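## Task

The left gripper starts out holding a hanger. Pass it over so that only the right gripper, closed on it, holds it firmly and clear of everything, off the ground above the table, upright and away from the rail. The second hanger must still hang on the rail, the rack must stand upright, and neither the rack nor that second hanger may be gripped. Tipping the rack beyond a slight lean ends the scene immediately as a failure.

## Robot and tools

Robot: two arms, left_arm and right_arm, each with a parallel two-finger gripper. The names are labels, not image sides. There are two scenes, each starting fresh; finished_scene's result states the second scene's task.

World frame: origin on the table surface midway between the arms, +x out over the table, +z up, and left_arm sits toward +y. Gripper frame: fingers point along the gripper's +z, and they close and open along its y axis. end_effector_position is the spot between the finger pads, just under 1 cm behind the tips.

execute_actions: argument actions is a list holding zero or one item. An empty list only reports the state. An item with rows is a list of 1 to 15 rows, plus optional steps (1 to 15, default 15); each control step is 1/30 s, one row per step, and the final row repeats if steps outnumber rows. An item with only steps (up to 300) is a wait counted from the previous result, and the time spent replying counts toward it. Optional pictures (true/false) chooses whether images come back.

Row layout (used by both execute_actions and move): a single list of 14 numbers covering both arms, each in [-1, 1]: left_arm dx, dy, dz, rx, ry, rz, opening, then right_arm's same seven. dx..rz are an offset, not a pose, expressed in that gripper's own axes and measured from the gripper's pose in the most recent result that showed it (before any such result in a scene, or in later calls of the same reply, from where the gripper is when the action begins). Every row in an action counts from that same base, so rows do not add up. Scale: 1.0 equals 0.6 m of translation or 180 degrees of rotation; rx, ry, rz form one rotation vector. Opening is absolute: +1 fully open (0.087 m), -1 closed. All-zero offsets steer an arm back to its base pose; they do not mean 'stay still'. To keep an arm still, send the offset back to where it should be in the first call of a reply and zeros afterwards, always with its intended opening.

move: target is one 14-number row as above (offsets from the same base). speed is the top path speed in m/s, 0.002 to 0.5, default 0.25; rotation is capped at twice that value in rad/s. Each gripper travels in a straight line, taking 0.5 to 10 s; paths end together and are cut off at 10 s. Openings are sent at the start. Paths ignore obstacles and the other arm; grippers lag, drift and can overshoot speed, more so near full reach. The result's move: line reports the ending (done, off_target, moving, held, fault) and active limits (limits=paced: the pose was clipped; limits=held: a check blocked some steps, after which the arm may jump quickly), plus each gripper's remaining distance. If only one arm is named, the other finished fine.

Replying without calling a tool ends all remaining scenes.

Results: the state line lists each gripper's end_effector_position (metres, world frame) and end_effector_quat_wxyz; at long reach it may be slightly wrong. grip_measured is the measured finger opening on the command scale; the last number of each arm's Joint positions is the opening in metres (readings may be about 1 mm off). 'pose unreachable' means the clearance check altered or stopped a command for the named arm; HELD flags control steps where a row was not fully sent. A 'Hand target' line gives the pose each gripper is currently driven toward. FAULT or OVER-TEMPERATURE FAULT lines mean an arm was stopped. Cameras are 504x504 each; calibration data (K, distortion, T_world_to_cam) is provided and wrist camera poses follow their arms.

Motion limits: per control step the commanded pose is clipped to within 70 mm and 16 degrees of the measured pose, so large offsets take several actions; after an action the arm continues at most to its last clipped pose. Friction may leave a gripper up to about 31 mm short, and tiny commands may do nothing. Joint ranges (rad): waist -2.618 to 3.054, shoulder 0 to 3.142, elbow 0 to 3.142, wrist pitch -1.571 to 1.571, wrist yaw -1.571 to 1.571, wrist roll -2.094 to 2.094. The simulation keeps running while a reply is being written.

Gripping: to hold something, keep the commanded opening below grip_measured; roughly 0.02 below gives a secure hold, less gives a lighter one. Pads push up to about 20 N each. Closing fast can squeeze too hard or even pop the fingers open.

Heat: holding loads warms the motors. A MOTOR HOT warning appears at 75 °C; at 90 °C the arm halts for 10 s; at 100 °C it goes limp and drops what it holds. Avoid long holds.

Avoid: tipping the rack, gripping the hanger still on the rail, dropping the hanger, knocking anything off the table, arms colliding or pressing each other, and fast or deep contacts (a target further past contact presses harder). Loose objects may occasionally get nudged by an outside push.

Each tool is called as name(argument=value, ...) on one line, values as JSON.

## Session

execute_actions(actions=[])

Scene clock: 0.00 s of 4000.00 s.
left_arm: end_effector_position=(+0.2575, -0.0264, +0.3802) grip_measured=-0.811 end_effector_quat_wxyz=(+0.671, +0.147, +0.713, -0.140) | right_arm: end_effector_position=(+0.3490, -0.3949, +0.3717) grip_measured=+0.982 end_effector_quat_wxyz=(+0.716, +0.045, +0.695, -0.052)
Joint positions: left_arm=[-1.326  1.488  1.495 -0.088 -0.757 -0.059  0.008] | right_arm=[ 0.012  1.033  1.057  0.006 -0.011 -0.008  0.087]
Joint velocities: left_arm=[-0.012 -0.007 -0.012  0.022 -0.022  0.037 -0.   ] | right_arm=[ 0.012  0.012 -0.022  0.022  0.022 -0.022  0.001]
Motor temperatures (°C, as the motors report them): left_arm=[27 26 27 29 24 26] | right_arm=[26 27 29 27 26 25]
Hand target (left_arm): +0.258, -0.026, +0.380; +0.671, +0.147, +0.713, -0.140
Hand target (right_arm): +0.349, -0.395, +0.372; +0.716, +0.045, +0.695, -0.052
camera_calibration (this result's frames):
cam_left_wrist: T_world_to_cam=[[-0.404849, -0.914363, -0.00613363, 0.0801205], [-0.732825, 0.328467, -0.595884, 0.444151], [0.546869, -0.236748, -0.803047, 0.299954], [0, 0, 0, 1]] pos_world=[0.193886, -0.00161631, 0.506031]
cam_right_wrist: T_world_to_cam=[[-0.148347, -0.988932, 0.00256733, -0.344797], [-0.733992, 0.108363, -0.670457, 0.575062], [0.662758, -0.101344, -0.741944, 0.142945], [0, 0, 0, 1]] pos_world=[0.276204, -0.38881, 0.492497]

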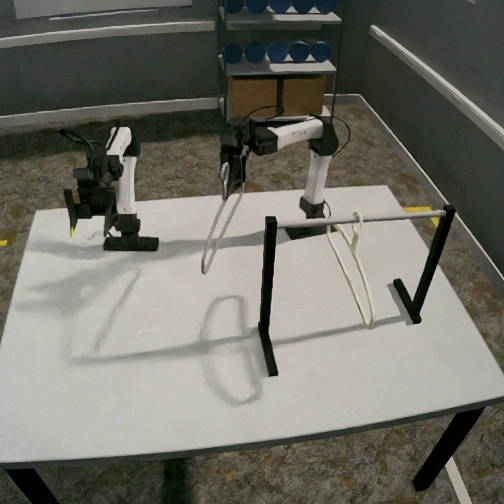

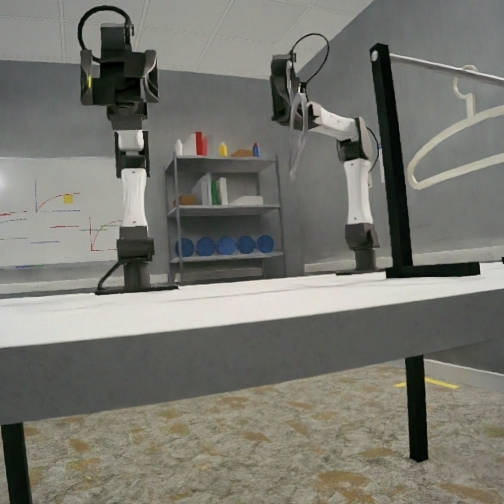

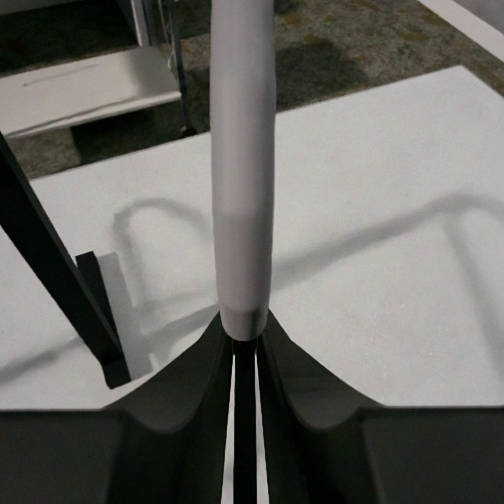

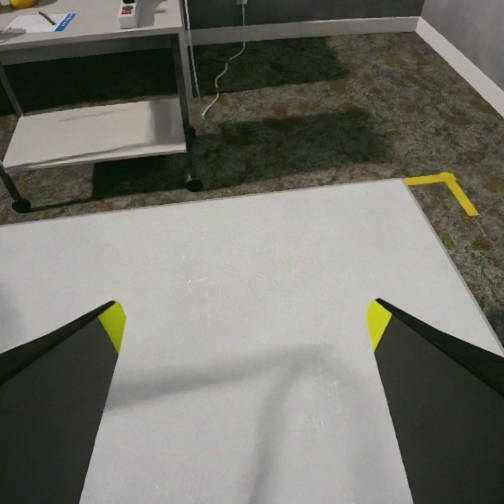

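move(target=[0.018,-0.04,-0.305,0.37,0,0.022,-0.85,-0.11,0.483,-0.517,-0.535,0.103,-0.118,0.3], speed=0.22)

zoom_image(camera="cam_low", region=[180, 40, 380, 200])

Scene clock: 7.23 s of 4000.00 s.
left_arm: end_effector_position=(+0.0793, +0.0169, +0.3859) grip_measured=-0.811 end_effector_quat_wxyz=(+0.489, +0.513, +0.509, -0.489) | right_arm: end_effector_position=(+0.0861, -0.0720, +0.4310) grip_measured=+0.300 end_effector_quat_wxyz=(-0.395, +0.590, -0.594, -0.378)
Joint positions: left_arm=[-1.096  0.987  1.177 -0.244  0.636  0.036  0.008] | right_arm=[ 1.018  1.326  2.046 -1.237 -0.619 -0.337  0.057]
Joint velocities: left_arm=[ 0.012 -0.017 -0.012 -0.11   0.022  0.037  0.001] | right_arm=[ 0.007  0.002 -0.012 -0.022 -0.022 -0.066  0.001]
Motor temperatures (°C, as the motors report them): left_arm=[27 27 28 32 24 26] | right_arm=[26 28 30 29 26 25]
Hand target (left_arm): +0.078, +0.023, +0.380; +0.490, +0.514, +0.509, -0.486
Hand target (right_arm): +0.084, -0.068, +0.435; -0.394, +0.596, -0.586, -0.383
Off the commanded pose (left_arm): 0.009 m, 1 deg.
Off the commanded pose (right_arm): 0.011 m, 2 deg.
move: off_target (right_arm)
camera_calibration (this result's frames):
cam_left_wrist: T_world_to_cam=[[-0.999848, 0.0116807, -0.0129181, 0.0817934], [0.0171318, 0.793091, -0.608862, 0.24042], [0.00313334, -0.608991, -0.793171, 0.457863], [0, 0, 0, 1]] pos_world=[0.0762275, 0.0872037, 0.510603]
cam_right_wrist: T_world_to_cam=[[0.999378, -0.0311531, 0.0165074, -0.100463], [-0.0251079, -0.957575, -0.287089, 0.0838857], [0.0247508, 0.286496, -0.957762, 0.569757], [0, 0, 0, 1]] pos_world=[0.0884044, -0.0860359, 0.571432]

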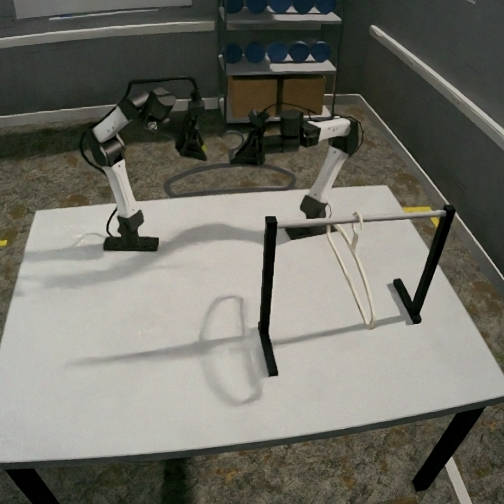

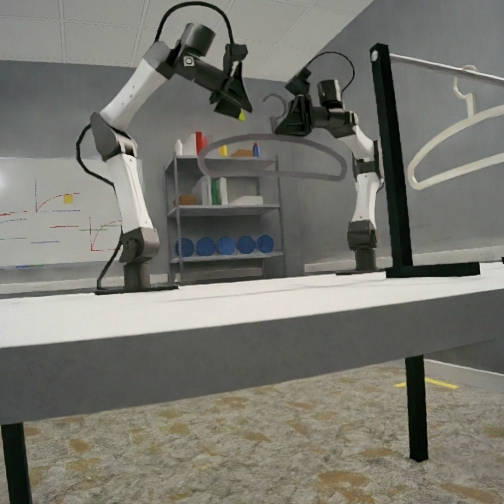

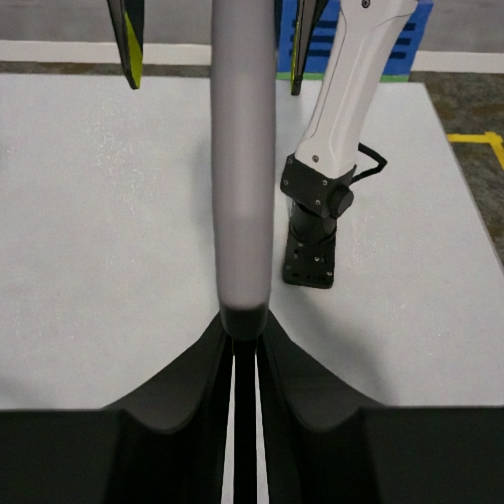

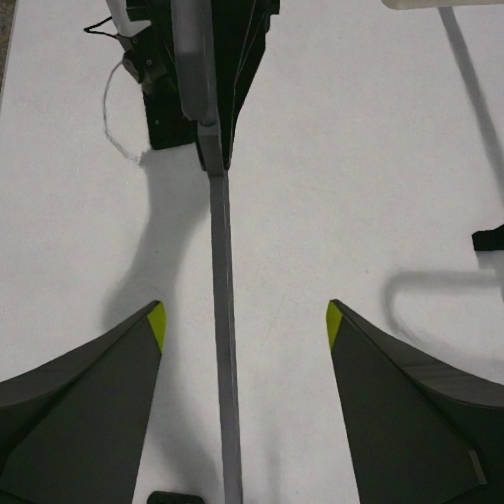

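Region (180, 40, 380, 200) of cam_low's 504x504 image, scaled by 2.520, with more detail than that image has; it fills the top 403 rows of this view, and the rest is white.

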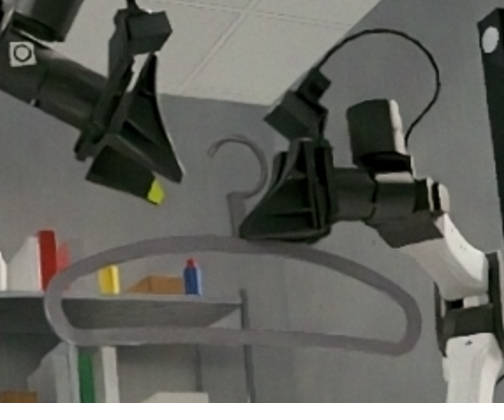

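move(target=[0,0,0,0,0,0,-0.85,0.095,0.024,0.063,-0.015,0,-0.007,0.0], speed=0.07)

zoom_image(camera="cam_low", region=[200, 60, 320, 160])

Scene clock: 10.53 s of 4000.00 s.
left_arm: end_effector_position=(+0.0789, +0.0169, +0.3859) grip_measured=-0.811 end_effector_quat_wxyz=(+0.489, +0.513, +0.508, -0.490) | right_arm: end_effector_position=(+0.0775, -0.0590, +0.3636) grip_measured=+0.000 end_effector_quat_wxyz=(-0.379, +0.605, -0.584, -0.386)
Joint positions: left_arm=[-1.096  0.987  1.177 -0.244  0.639  0.036  0.008] | right_arm=[ 1.074  1.157  1.585 -0.958 -0.612 -0.332  0.044]
Joint velocities: left_arm=[ 0.002 -0.012  0.007 -0.022 -0.081  0.007 -0.001] | right_arm=[-0.007  0.012  0.007  0.022  0.022 -0.037 -0.001]
Motor temperatures (°C, as the motors report them): left_arm=[27 27 29 32 24 26] | right_arm=[26 28 30 29 26 25]
Hand target (left_arm): +0.079, +0.017, +0.386; +0.489, +0.513, +0.509, -0.489
Hand target (right_arm): +0.073, -0.061, +0.364; -0.385, +0.605, -0.579, -0.388
Off the commanded pose (left_arm): 0.000 m, 0 deg.
Off the commanded pose (right_arm): 0.005 m, 1 deg.
move: done
camera_calibration (this result's frames):
cam_left_wrist: T_world_to_cam=[[-0.999815, 0.0143449, -0.0127879, 0.0812807], [0.019166, 0.792984, -0.608941, 0.24028], [0.0014054, -0.609074, -0.793112, 0.458015], [0, 0, 0, 1]] pos_world=[0.0760168, 0.087261, 0.510613]
cam_right_wrist: T_world_to_cam=[[0.999837, 0.016755, 0.00668207, -0.0840359], [0.0179471, -0.961217, -0.275208, 0.0689158], [0.00181181, 0.275283, -0.961362, 0.504164], [0, 0, 0, 1]] pos_world=[0.0818719, -0.0711367, 0.504212]

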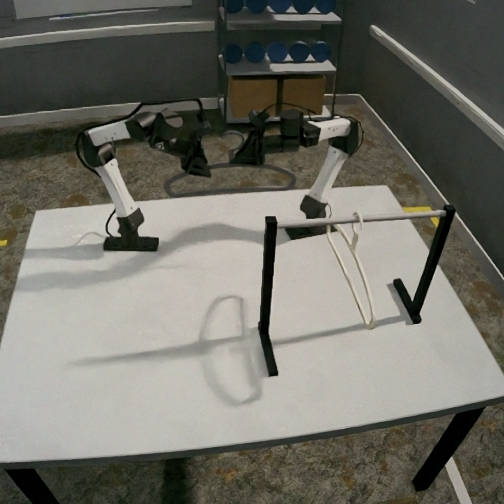

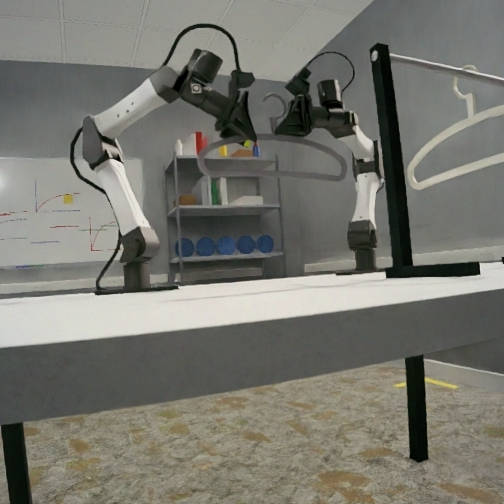

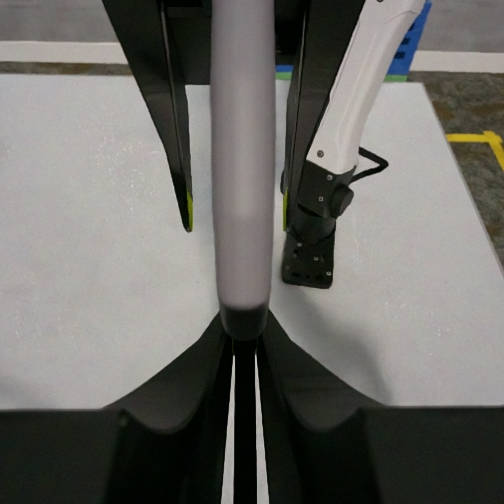

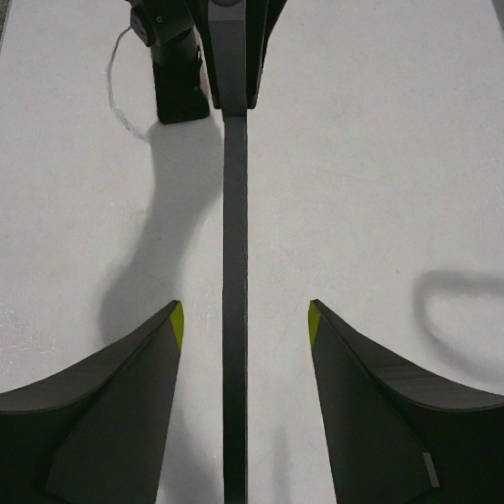

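Region (200, 60, 320, 160) of cam_low's 504x504 image, scaled by 4.200, with more detail than that image has.

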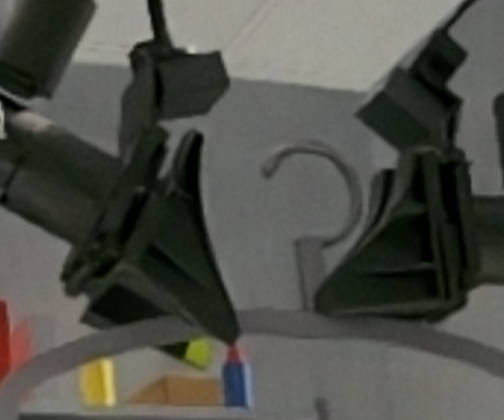

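execute_actions(actions=[{"rows":[[0,0,0,0,0,0,-0.85,-0.008,0.014,0,0,0,0,-0.6]],"steps":15}], pictures=false)

execute_actions(actions=[{"rows":[[0,0,0,0,0,0,-0.85,-0.005,0.005,0,0,0,0,-0.88]],"steps":15}])

zoom_image(camera="cam_low", region=[200, 60, 320, 160])

Scene clock: 13.20 s of 4000.00 s.
left_arm: end_effector_position=(+0.0789, +0.0169, +0.3859) grip_measured=-0.811 end_effector_quat_wxyz=(+0.489, +0.513, +0.508, -0.490) | right_arm: end_effector_position=(+0.0724, -0.0570, +0.3619) grip_measured=-0.600 end_effector_quat_wxyz=(-0.374, +0.604, -0.589, -0.385)
Joint positions: left_arm=[-1.096  0.987  1.177 -0.244  0.639  0.036  0.008] | right_arm=[ 1.106  1.157  1.585 -0.961 -0.582 -0.31   0.018]
Joint velocities: left_arm=[-0.012  0.002  0.002  0.007 -0.066 -0.037 -0.   ] | right_arm=[-0.012  0.017 -0.002  0.007 -0.037  0.066 -0.001]
Motor temperatures (°C, as the motors report them): left_arm=[27 27 29 33 24 26] | right_arm=[26 28 30 30 26 25]
Hand target (left_arm): +0.079, +0.017, +0.386; +0.489, +0.513, +0.508, -0.490
Hand target (right_arm): +0.069, -0.057, +0.368; -0.379, +0.604, -0.584, -0.387
Off the commanded pose (left_arm): 0.000 m, 0 deg.
Off the commanded pose (right_arm): 0.007 m, 1 deg.
Steps of this call (steps 1 to 65: nothing new was sent; steps 66 to 80: all 15 steps of this action). Readings (end_effector_position):
66: left_arm (+0.0789, +0.0169, +0.3859) | right_arm (+0.0771, -0.0585, +0.3636)
67: left_arm (+0.0789, +0.0169, +0.3859) | right_arm (+0.0751, -0.0577, +0.3633)
69: left_arm (+0.0789, +0.0169, +0.3859) | right_arm (+0.0718, -0.0567, +0.3629)
73: left_arm (+0.0789, +0.0169, +0.3859) | right_arm (+0.0717, -0.0567, +0.3623)
80: the state above

Scene clock: 13.70 s of 4000.00 s.
left_arm: end_effector_position=(+0.0784, +0.0170, +0.3856) grip_measured=-0.811 end_effector_quat_wxyz=(+0.487, +0.514, +0.508, -0.490) | right_arm: end_effector_position=(+0.0728, -0.0569, +0.3615) grip_measured=-0.878 end_effector_quat_wxyz=(-0.374, +0.603, -0.592, -0.383)
Joint positions: left_arm=[-1.096  0.987  1.177 -0.245  0.642  0.036  0.008] | right_arm=[ 1.111  1.157  1.585 -0.961 -0.571 -0.306  0.005]
Joint velocities: left_arm=[-0.012  0.002 -0.007 -0.007 -0.007 -0.051  0.   ] | right_arm=[ 0.002  0.012 -0.032 -0.095 -0.037  0.037  0.001]
Motor temperatures (°C, as the motors report them): left_arm=[27 27 29 33 24 26] | right_arm=[26 28 30 30 26 25]
Hand target (left_arm): +0.079, +0.017, +0.386; +0.489, +0.513, +0.508, -0.490
Hand target (right_arm): +0.069, -0.056, +0.365; -0.374, +0.604, -0.589, -0.386
Off the commanded pose (left_arm): 0.001 m, 0 deg.
Off the commanded pose (right_arm): 0.005 m, 0 deg.
Steps of this call (steps 1 to 15: all 15 steps of this action). Readings (end_effector_position):
1: left_arm (+0.0789, +0.0169, +0.3859) | right_arm (+0.0724, -0.0569, +0.3619)
2: left_arm (+0.0788, +0.0170, +0.3859) | right_arm (+0.0725, -0.0569, +0.3618)
4: left_arm (+0.0784, +0.0170, +0.3857) | right_arm (+0.0728, -0.0569, +0.3616)
8: left_arm (+0.0784, +0.0170, +0.3856) | right_arm (+0.0729, -0.0569, +0.3615)
15: the state above
camera_calibration (this result's frames):
cam_left_wrist: T_world_to_cam=[[-0.999786, 0.0170249, -0.0117503, 0.0803113], [0.0206606, 0.793627, -0.608054, 0.23958], [-0.00102669, -0.608167, -0.793809, 0.458253], [0, 0, 0, 1]] pos_world=[0.0758147, 0.0871901, 0.510386]
cam_right_wrist: T_world_to_cam=[[0.999972, 0.00709367, -0.00228084, -0.0766099], [0.00625146, -0.96525, -0.261253, 0.0660161], [-0.00405483, 0.261232, -0.965268, 0.502527], [0, 0, 0, 1]] pos_world=[0.0782328, -0.0670105, 0.502146]

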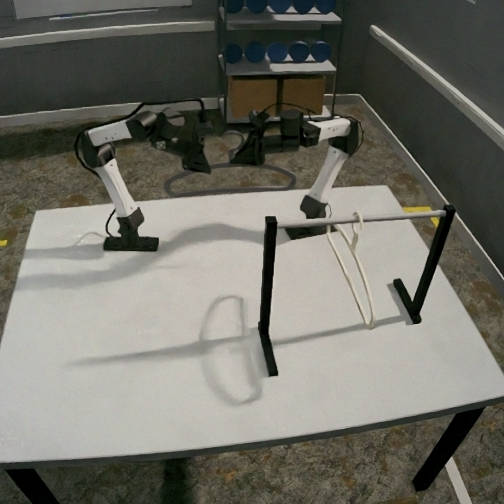

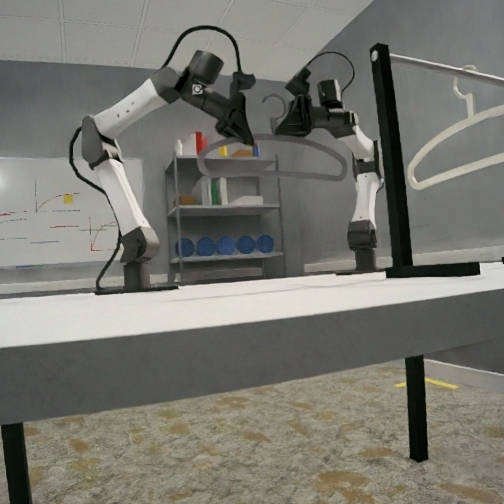

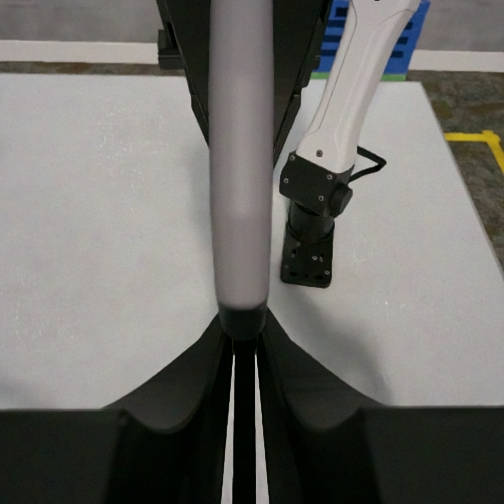

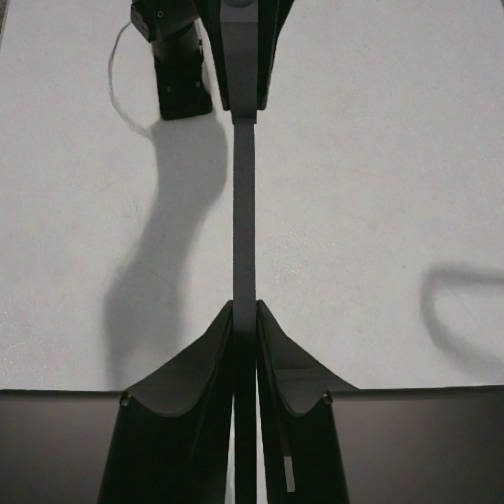

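Region (200, 60, 320, 160) of cam_low's 504x504 image, scaled by 4.200, with more detail than that image has.

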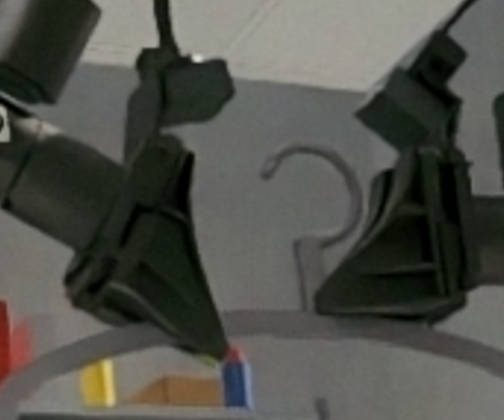

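move(target=[0,0,0,0,0,0,-0.85,-0.03,0,-0.013,0,-0.008,0,-0.65], speed=0.03)

zoom_image(camera="cam_low", region=[200, 60, 320, 160])

Scene clock: 16.03 s of 4000.00 s.
left_arm: end_effector_position=(+0.0784, +0.0170, +0.3856) grip_measured=-0.811 end_effector_quat_wxyz=(+0.487, +0.514, +0.508, -0.490) | right_arm: end_effector_position=(+0.0691, -0.0606, +0.3785) grip_measured=-0.650 end_effector_quat_wxyz=(-0.385, +0.600, -0.584, -0.388)
Joint positions: left_arm=[-1.096  0.987  1.177 -0.245  0.642  0.036  0.008] | right_arm=[ 1.111  1.157  1.643 -0.987 -0.575 -0.299  0.015]
Joint velocities: left_arm=[-0.022 -0.017 -0.012  0.007  0.007 -0.007  0.   ] | right_arm=[ 0.007 -0.007 -0.002 -0.022 -0.037  0.022 -0.   ]
Motor temperatures (°C, as the motors report them): left_arm=[27 27 29 33 24 26] | right_arm=[26 28 31 30 26 25]
Hand target (left_arm): +0.078, +0.017, +0.386; +0.487, +0.514, +0.508, -0.490
Hand target (right_arm): +0.073, -0.056, +0.381; -0.382, +0.598, -0.587, -0.390
Off the commanded pose (left_arm): 0.000 m, 0 deg.
Off the commanded pose (right_arm): 0.006 m, 1 deg.
move: done
camera_calibration (this result's frames):
cam_left_wrist: T_world_to_cam=[[-0.999786, 0.0170249, -0.0117503, 0.0803113], [0.0206606, 0.793627, -0.608054, 0.23958], [-0.00102669, -0.608167, -0.793809, 0.458253], [0, 0, 0, 1]] pos_world=[0.0758147, 0.0871901, 0.510386]
cam_right_wrist: T_world_to_cam=[[0.999927, 0.00778634, 0.00922184, -0.077207], [0.0101051, -0.957907, -0.2869, 0.0767562], [0.00659977, 0.286972, -0.957916, 0.517967], [0, 0, 0, 1]] pos_world=[0.0730073, -0.0745155, 0.518903]

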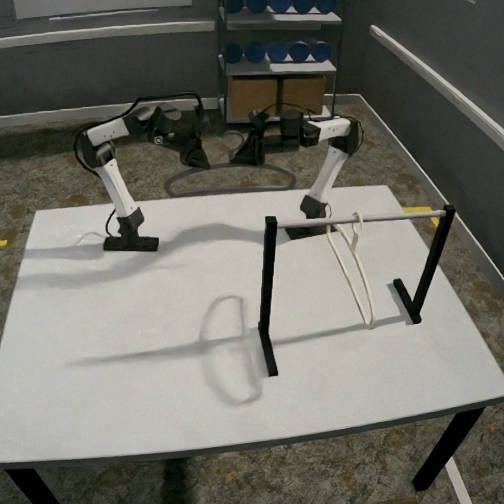

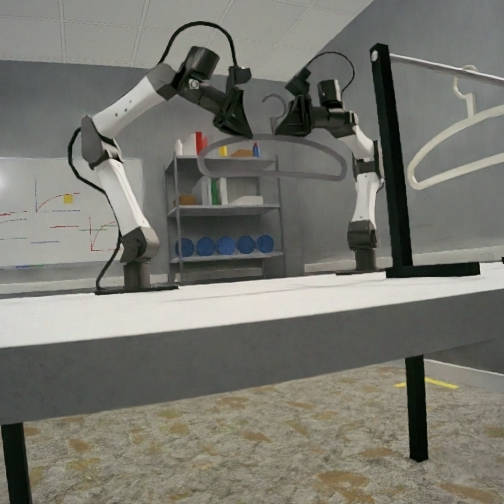

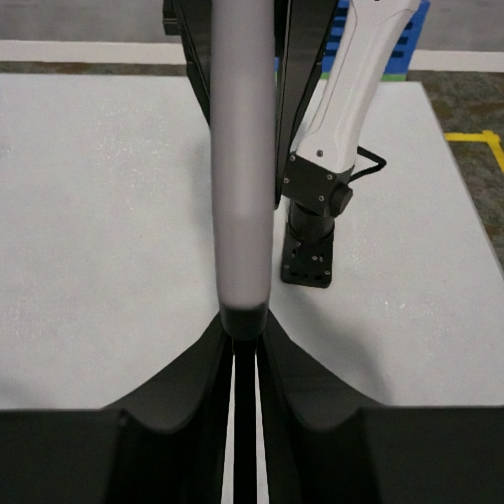

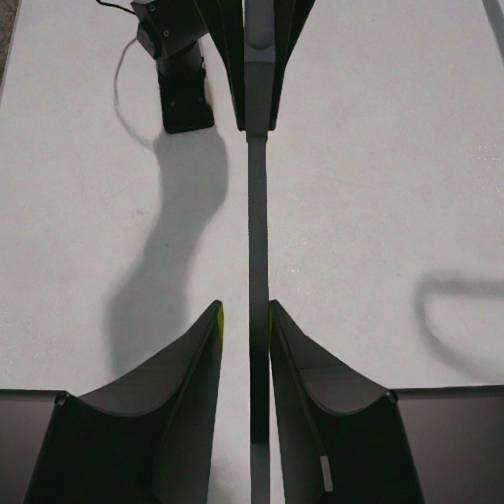

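Region (200, 60, 320, 160) of cam_low's 504x504 image, scaled by 4.200, with more detail than that image has.

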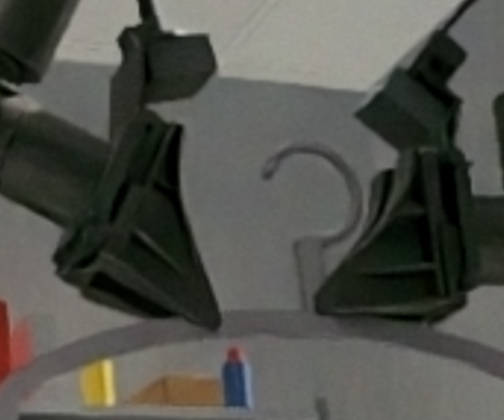

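Aim for z≈0.369, x≈0.074.

move(target=[0,0,0,0,0,0,-0.85,0.01,-0.012,0.015,0,0,0,-0.6], speed=0.03)

execute_actions(actions=[{"rows":[[0,0,0,0,0,0,-0.85,-0.004,0,0,0,0,0,-0.94]],"steps":15}])

zoom_image(camera="cam_low", region=[200, 60, 320, 160])

Scene clock: 18.77 s of 4000.00 s.
left_arm: end_effector_position=(+0.0784, +0.0170, +0.3856) grip_measured=-0.811 end_effector_quat_wxyz=(+0.487, +0.514, +0.508, -0.490) | right_arm: end_effector_position=(+0.0712, -0.0573, +0.3754) grip_measured=-0.600 end_effector_quat_wxyz=(-0.387, +0.601, -0.582, -0.388)
Joint positions: left_arm=[-1.096  0.987  1.177 -0.245  0.642  0.036  0.008] | right_arm=[ 1.111  1.157  1.623 -0.963 -0.577 -0.303  0.017]
Joint velocities: left_arm=[-0.002  0.017 -0.012 -0.11   0.022 -0.066 -0.001] | right_arm=[0.007 0.007 0.002 0.051 0.022 0.007 0.   ]
Motor temperatures (°C, as the motors report them): left_arm=[27 27 30 34 24 26] | right_arm=[26 28 31 30 26 25]
Hand target (left_arm): +0.078, +0.017, +0.386; +0.487, +0.514, +0.508, -0.490
Hand target (right_arm): +0.076, -0.055, +0.369; -0.385, +0.600, -0.584, -0.387
Off the commanded pose (left_arm): 0.000 m, 0 deg.
Off the commanded pose (right_arm): 0.008 m, 0 deg.
move: done
camera_calibration (this result's frames):
cam_left_wrist: T_world_to_cam=[[-0.999786, 0.0170249, -0.0117503, 0.0803113], [0.0206606, 0.793627, -0.608054, 0.23958], [-0.00102669, -0.608167, -0.793809, 0.458253], [0, 0, 0, 1]] pos_world=[0.0758147, 0.0871901, 0.510386]
cam_right_wrist: T_world_to_cam=[[0.99985, 0.0109772, 0.0133768, -0.0806164], [0.0143905, -0.956774, -0.290476, 0.0800935], [0.00961, 0.290625, -0.956789, 0.51358], [0, 0, 0, 1]] pos_world=[0.0745162, -0.0717431, 0.515731]

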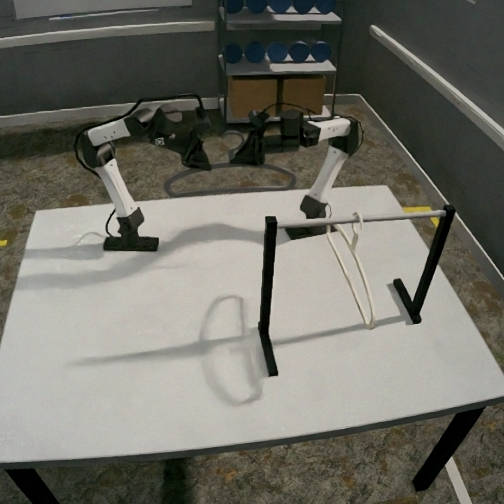

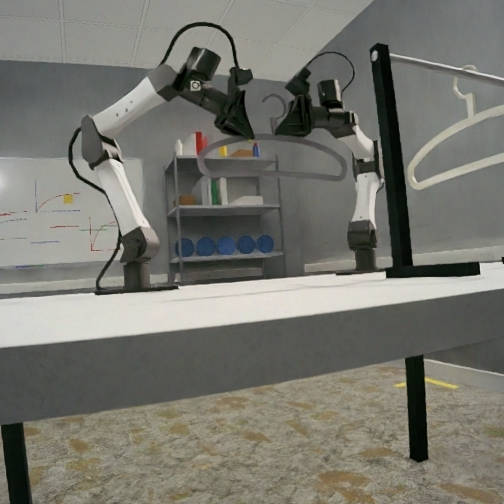

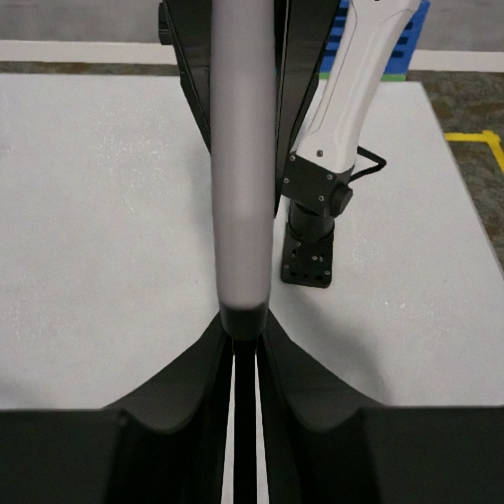

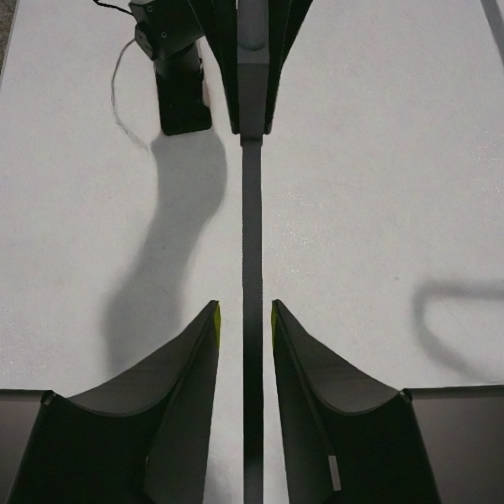

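Scene clock: 19.27 s of 4000.00 s.
left_arm: end_effector_position=(+0.0777, +0.0170, +0.3855) grip_measured=-0.811 end_effector_quat_wxyz=(+0.486, +0.515, +0.507, -0.491) | right_arm: end_effector_position=(+0.0719, -0.0574, +0.3752) grip_measured=-0.883 end_effector_quat_wxyz=(-0.388, +0.601, -0.583, -0.387)
Joint positions: left_arm=[-1.096  0.987  1.177 -0.246  0.646  0.036  0.008] | right_arm=[ 1.111  1.157  1.623 -0.963 -0.573 -0.303  0.005]
Joint velocities: left_arm=[-0.012  0.002  0.002 -0.051  0.022 -0.081 -0.001] | right_arm=[ 0.002  0.002 -0.002 -0.007  0.007  0.037 -0.   ]
Motor temperatures (°C, as the motors report them): left_arm=[27 27 30 34 24 26] | right_arm=[26 28 31 30 26 25]
Hand target (left_arm): +0.078, +0.017, +0.386; +0.487, +0.514, +0.508, -0.490
Hand target (right_arm): +0.071, -0.056, +0.378; -0.387, +0.601, -0.582, -0.388
Off the commanded pose (left_arm): 0.001 m, 0 deg.
Off the commanded pose (right_arm): 0.003 m, 0 deg.
Steps of this call (steps 1 to 15: all 15 steps of this action). Readings (end_effector_position):
1: left_arm (+0.0784, +0.0170, +0.3856) | right_arm (+0.0713, -0.0573, +0.3753)
2: left_arm (+0.0779, +0.0170, +0.3856) | right_arm (+0.0716, -0.0574, +0.3752)
4: left_arm (+0.0777, +0.0170, +0.3855) | right_arm (+0.0719, -0.0574, +0.3752)
8: left_arm (+0.0777, +0.0170, +0.3855) | right_arm (+0.0719, -0.0574, +0.3752)
15: the state above
camera_calibration (this result's frames):
cam_left_wrist: T_world_to_cam=[[-0.999713, 0.0212191, -0.0111025, 0.0792222], [0.0235978, 0.793824, -0.607689, 0.239113], [-0.00408117, -0.607777, -0.794097, 0.458505], [0, 0, 0, 1]] pos_world=[0.0754282, 0.0871744, 0.510283]
cam_right_wrist: T_world_to_cam=[[0.999861, 0.00730498, 0.0149937, -0.0821393], [0.0113319, -0.957158, -0.289344, 0.0796921], [0.0122377, 0.289474, -0.957108, 0.51331], [0, 0, 0, 1]] pos_world=[0.0749431, -0.0717118, 0.515583]

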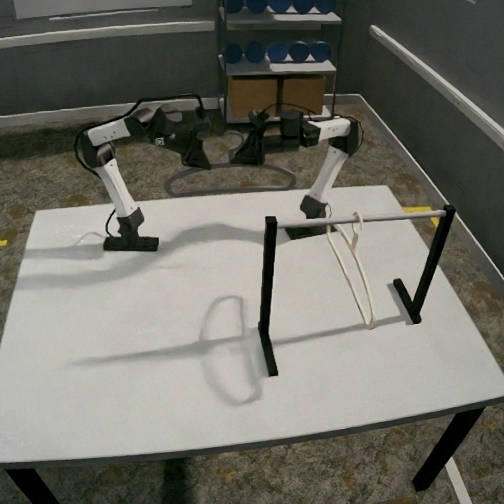

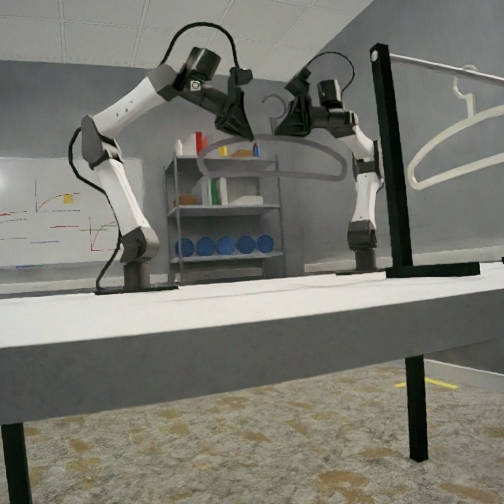

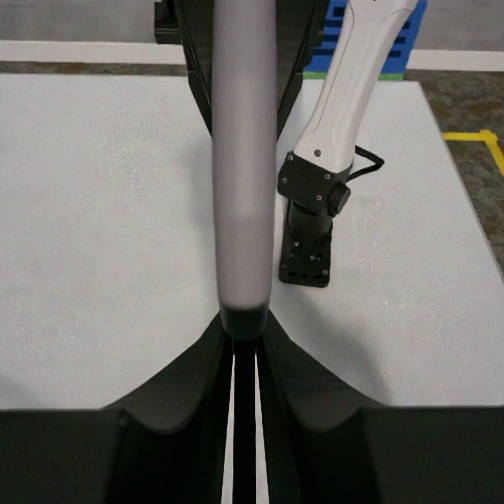

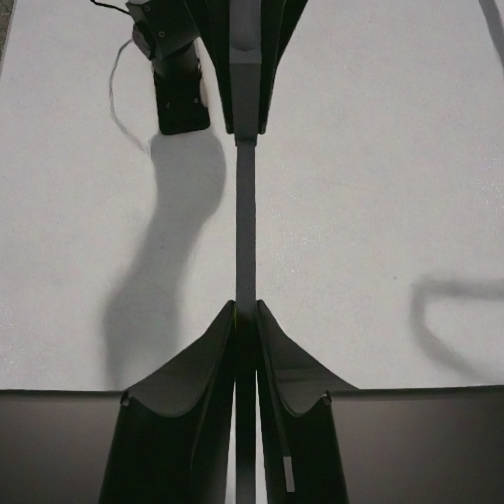

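Region (200, 60, 320, 160) of cam_low's 504x504 image, scaled by 4.200, with more detail than that image has.

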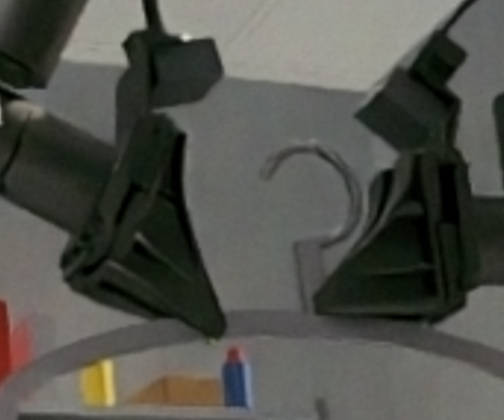

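move(target=[0,0,0,0,0,0,-0.85,0.018,-0.008,0.009,0,0,0,-0.65], speed=0.02)

execute_actions(actions=[{"rows":[[0,0,0,0,0,0,-0.85,-0.004,0,0,0,0,0,-0.94]],"steps":15}], pictures=false)

Scene clock: 21.83 s of 4000.00 s.
left_arm: end_effector_position=(+0.0777, +0.0170, +0.3855) grip_measured=-0.811 end_effector_quat_wxyz=(+0.486, +0.515, +0.507, -0.491) | right_arm: end_effector_position=(+0.0755, -0.0550, +0.3635) grip_measured=-0.650 end_effector_quat_wxyz=(-0.381, +0.602, -0.587, -0.385)
Joint positions: left_arm=[-1.096  0.987  1.177 -0.246  0.646  0.036  0.008] | right_arm=[ 1.103  1.157  1.58  -0.941 -0.579 -0.309  0.015]
Joint velocities: left_arm=[ 0.007 -0.007 -0.002 -0.051 -0.007  0.022 -0.   ] | right_arm=[ 0.002 -0.002  0.007  0.037 -0.007  0.007  0.   ]
Motor temperatures (°C, as the motors report them): left_arm=[27 27 30 34 24 26] | right_arm=[26 28 31 31 26 25]
Hand target (left_arm): +0.078, +0.017, +0.385; +0.486, +0.515, +0.507, -0.491
Hand target (right_arm): +0.077, -0.057, +0.363; -0.388, +0.601, -0.583, -0.386
Off the commanded pose (left_arm): 0.000 m, 0 deg.
Off the commanded pose (right_arm): 0.002 m, 1 deg.
move: done
camera_calibration (this result's frames):
cam_left_wrist: T_world_to_cam=[[-0.999713, 0.0212191, -0.0111025, 0.0792222], [0.0235978, 0.793824, -0.607689, 0.239113], [-0.00408117, -0.607777, -0.794097, 0.458505], [0, 0, 0, 1]] pos_world=[0.0754282, 0.0871744, 0.510283]
cam_right_wrist: T_world_to_cam=[[0.999951, 0.00776075, 0.00621854, -0.0824259], [0.00917272, -0.96133, -0.275245, 0.0734181], [0.00384197, 0.275288, -0.961354, 0.502747], [0, 0, 0, 1]] pos_world=[0.0798169, -0.0671818, 0.504039]

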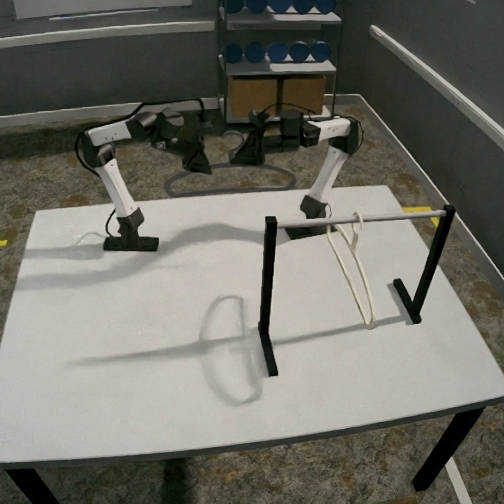

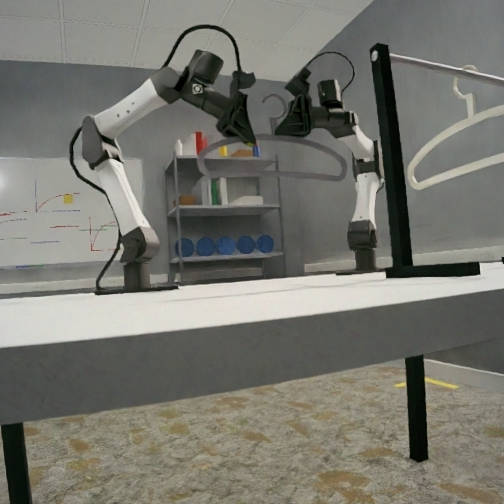

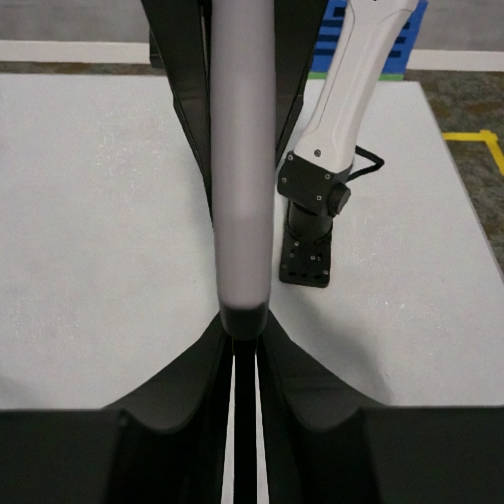

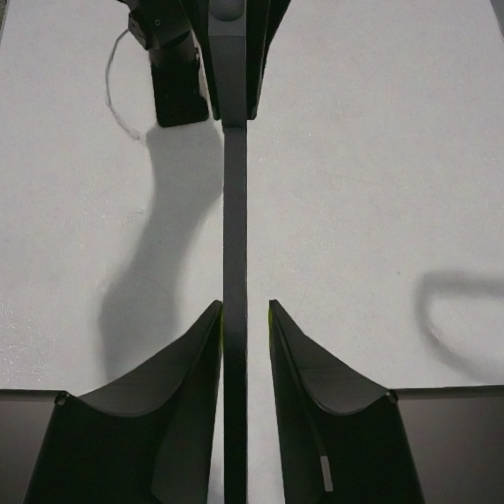

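Scene clock: 22.33 s of 4000.00 s.
left_arm: end_effector_position=(+0.0789, +0.0170, +0.3854) grip_measured=-0.811 end_effector_quat_wxyz=(+0.488, +0.513, +0.509, -0.490) | right_arm: end_effector_position=(+0.0748, -0.0552, +0.3632) grip_measured=-0.890 end_effector_quat_wxyz=(-0.379, +0.602, -0.587, -0.386)
Joint positions: left_arm=[-1.096  0.987  1.177 -0.246  0.639  0.036  0.008] | right_arm=[ 1.103  1.157  1.58  -0.943 -0.583 -0.308  0.005]
Joint velocities: left_arm=[-0.022 -0.007  0.002 -0.051  0.022 -0.007 -0.001] | right_arm=[ 0.002  0.007 -0.002  0.007 -0.007 -0.022 -0.001]
Motor temperatures (°C, as the motors report them): left_arm=[27 27 30 34 24 26] | right_arm=[26 28 31 31 26 25]
Hand target (left_arm): +0.078, +0.017, +0.385; +0.486, +0.515, +0.507, -0.491
Hand target (right_arm): +0.076, -0.054, +0.366; -0.381, +0.602, -0.587, -0.385
Off the commanded pose (left_arm): 0.001 m, 0 deg.
Off the commanded pose (right_arm): 0.003 m, 0 deg.
Steps of this call (steps 1 to 15: all 15 steps of this action). Readings (end_effector_position):
1: left_arm (+0.0779, +0.0170, +0.3855) | right_arm (+0.0752, -0.0550, +0.3635)
2: left_arm (+0.0785, +0.0170, +0.3855) | right_arm (+0.0750, -0.0551, +0.3633)
4: left_arm (+0.0789, +0.0170, +0.3854) | right_arm (+0.0748, -0.0552, +0.3632)
8: left_arm (+0.0789, +0.0170, +0.3854) | right_arm (+0.0748, -0.0552, +0.3632)
15: the state above

execute_actions(actions=[{"rows":[[0,0,0,0,0,0,-0.2,-0.004,0,0,0,0,0,-0.94]],"steps":10}], pictures=false)

move(target=[-0.08,0,-0.17,0,0,0,0.2,-0.004,0,0,0,0,0,-0.94], speed=0.15)

move(target=[-0.06,0.06,-0.17,-0.25,0,0,0.2,-0.004,0,0,0,0,0,-0.94], speed=0.35)

Scene clock: 25.23 s of 4000.00 s.
left_arm: end_effector_position=(+0.0789, +0.0170, +0.3859) grip_measured=-0.200 end_effector_quat_wxyz=(+0.489, +0.513, +0.508, -0.490) | right_arm: end_effector_position=(+0.0734, -0.0579, +0.3592) grip_measured=-0.890 end_effector_quat_wxyz=(-0.370, +0.603, -0.594, -0.383)
Joint positions: left_arm=[-1.096  0.987  1.177 -0.244  0.639  0.036  0.035] | right_arm=[ 1.103  1.157  1.58  -0.965 -0.579 -0.308  0.005]
Joint velocities: left_arm=[-0.007 -0.007  0.017  0.051  0.022  0.007 -0.   ] | right_arm=[-0.007 -0.012 -0.012 -0.051  0.051  0.022 -0.001]
Motor temperatures (°C, as the motors report them): left_arm=[27 27 31 35 24 26] | right_arm=[26 28 32 31 26 25]
Hand target (left_arm): +0.079, +0.017, +0.385; +0.488, +0.513, +0.509, -0.490
Hand target (right_arm): +0.075, -0.054, +0.365; -0.379, +0.602, -0.587, -0.386
Off the commanded pose (left_arm): 0.000 m, 0 deg.
Off the commanded pose (right_arm): 0.007 m, 1 deg.
Steps of this call (steps 1 to 77: nothing new was sent; steps 78 to 87: all 10 steps of this action). Readings (end_effector_position):
78: left_arm (+0.0789, +0.0170, +0.3854) | right_arm (+0.0747, -0.0553, +0.3631)
79: left_arm (+0.0789, +0.0170, +0.3856) | right_arm (+0.0745, -0.0557, +0.3624)
81: left_arm (+0.0789, +0.0170, +0.3858) | right_arm (+0.0740, -0.0570, +0.3605)
85: left_arm (+0.0789, +0.0170, +0.3859) | right_arm (+0.0734, -0.0578, +0.3593)
87: the state above

Scene clock: 27.00 s of 4000.00 s.
left_arm: end_effector_position=(+0.0803, +0.1123, +0.4332) grip_measured=+0.200 end_effector_quat_wxyz=(+0.485, +0.513, +0.510, -0.491) | right_arm: end_effector_position=(+0.0716, -0.0614, +0.3543) grip_measured=-0.890 end_effector_quat_wxyz=(-0.360, +0.603, -0.602, -0.380)
Joint positions: left_arm=[-0.578  0.908  1.407 -0.615  1.159  0.103  0.052] | right_arm=[ 1.103  1.157  1.58  -0.992 -0.576 -0.308  0.005]
Joint velocities: left_arm=[-0.002  0.017 -0.012 -0.037 -0.066  0.007 -0.   ] | right_arm=[ 0.012 -0.012 -0.012 -0.051  0.007 -0.022 -0.   ]
Motor temperatures (°C, as the motors report them): left_arm=[27 27 31 35 24 26] | right_arm=[26 28 32 31 26 25]
Hand target (left_arm): +0.078, +0.115, +0.438; +0.489, +0.515, +0.508, -0.488
Hand target (right_arm): +0.073, -0.057, +0.361; -0.369, +0.603, -0.595, -0.383
Off the commanded pose (left_arm): 0.007 m, 0 deg.
Off the commanded pose (right_arm): 0.008 m, 1 deg.
move: done
camera_calibration (this result's frames):
cam_left_wrist: T_world_to_cam=[[-0.999825, 0.0177598, -0.00580782, 0.0785111], [0.0176444, 0.79507, -0.60626, 0.192194], [-0.00614942, -0.606257, -0.795245, 0.554812], [0, 0, 0, 1]] pos_world=[0.078518, 0.182157, 0.558187]
cam_right_wrist: T_world_to_cam=[[0.99972, 0.00379626, -0.0233682, -0.0680807], [-0.00177565, -0.972256, -0.233912, 0.0502043], [-0.0236078, 0.233888, -0.971977, 0.498914], [0, 0, 0, 1]] pos_world=[0.0799291, -0.06762, 0.495086]

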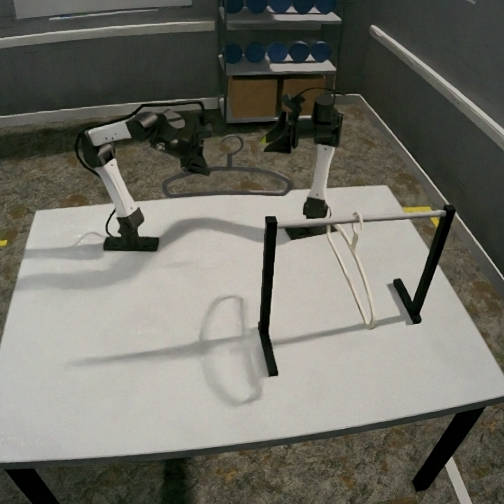

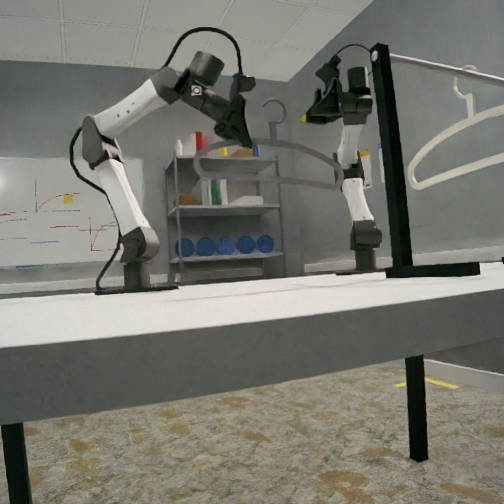

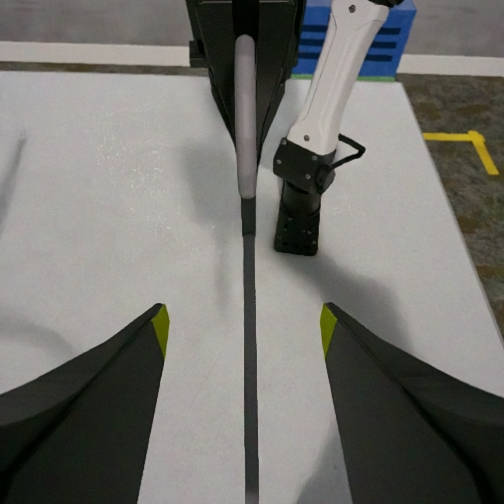

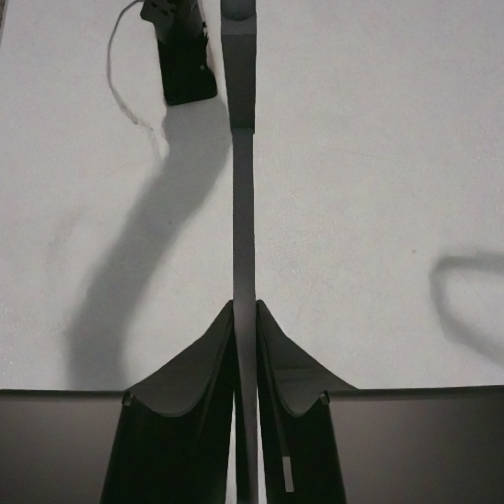

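Scene clock: 28.73 s of 4000.00 s.
left_arm: end_effector_position=(+0.1273, +0.2071, +0.4676) grip_measured=+0.200 end_effector_quat_wxyz=(+0.634, +0.297, +0.664, -0.263) | right_arm: end_effector_position=(+0.0699, -0.0646, +0.3501) grip_measured=-0.890 end_effector_quat_wxyz=(-0.350, +0.603, -0.609, -0.377)
Joint positions: left_arm=[-0.209  0.809  1.637 -0.91   0.761  0.084  0.052] | right_arm=[ 1.103  1.157  1.58  -1.016 -0.572 -0.308  0.005]
Joint velocities: left_arm=[-0.012 -0.002 -0.022 -0.051 -0.037 -0.022  0.001] | right_arm=[-0.002  0.007  0.002 -0.051 -0.066 -0.051 -0.   ]
Motor temperatures (°C, as the motors report them): left_arm=[27 27 31 35 24 26] | right_arm=[26 28 32 31 26 25]
Hand target (left_arm): +0.118, +0.210, +0.473; +0.642, +0.292, +0.661, -0.255
Hand target (right_arm): +0.072, -0.061, +0.356; -0.360, +0.603, -0.602, -0.380
Off the commanded pose (left_arm): 0.013 m, 2 deg.
Off the commanded pose (right_arm): 0.008 m, 1 deg.
move: off_target (left_arm)
camera_calibration (this result's frames):
cam_left_wrist: T_world_to_cam=[[-0.732882, -0.679394, -0.0361657, 0.248578], [-0.530155, 0.603592, -0.595494, 0.241099], [0.426404, -0.417253, -0.802546, 0.549128], [0, 0, 0, 1]] pos_world=[0.0758477, 0.252483, 0.593264]
cam_right_wrist: T_world_to_cam=[[0.999358, -0.0000038557, -0.0358226, -0.0624273], [-0.00766387, -0.97687, -0.213697, 0.0391272], [-0.0349932, 0.213835, -0.976243, 0.496499], [0, 0, 0, 1]] pos_world=[0.0800612, -0.0679468, 0.490829]

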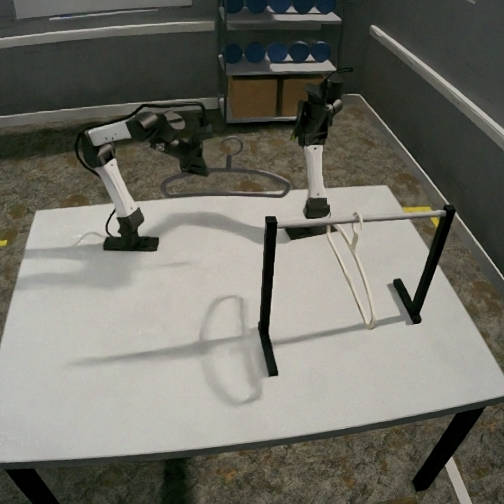

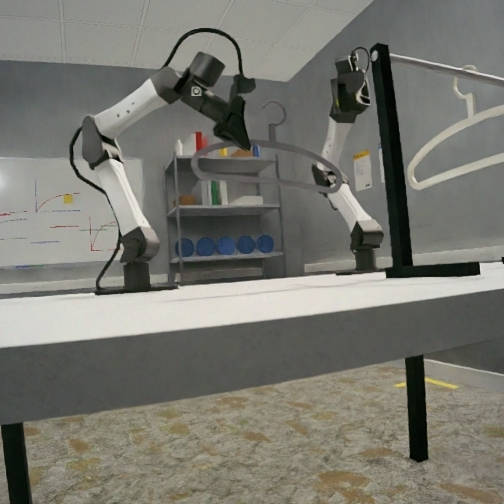

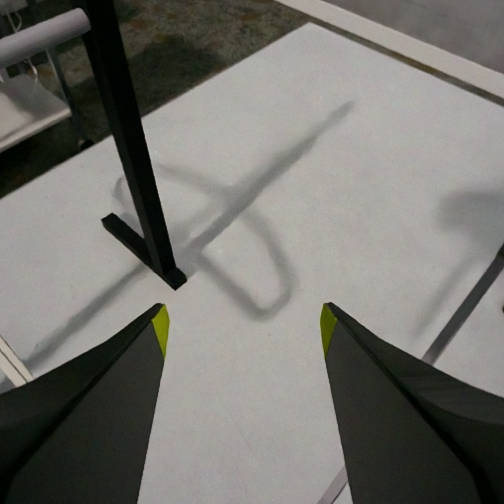

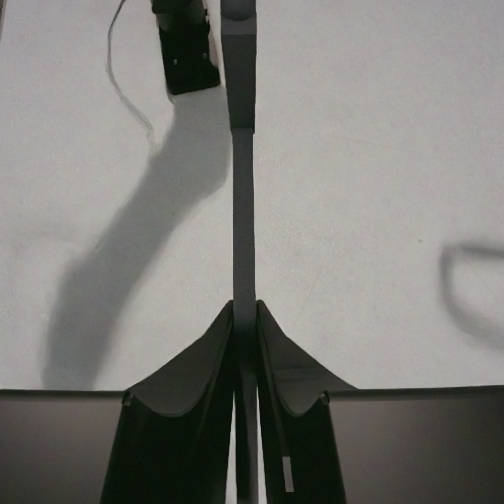

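Sag is only ~4°, close to level.

finished_scene(scene=2)

The scene is finished: the task was done.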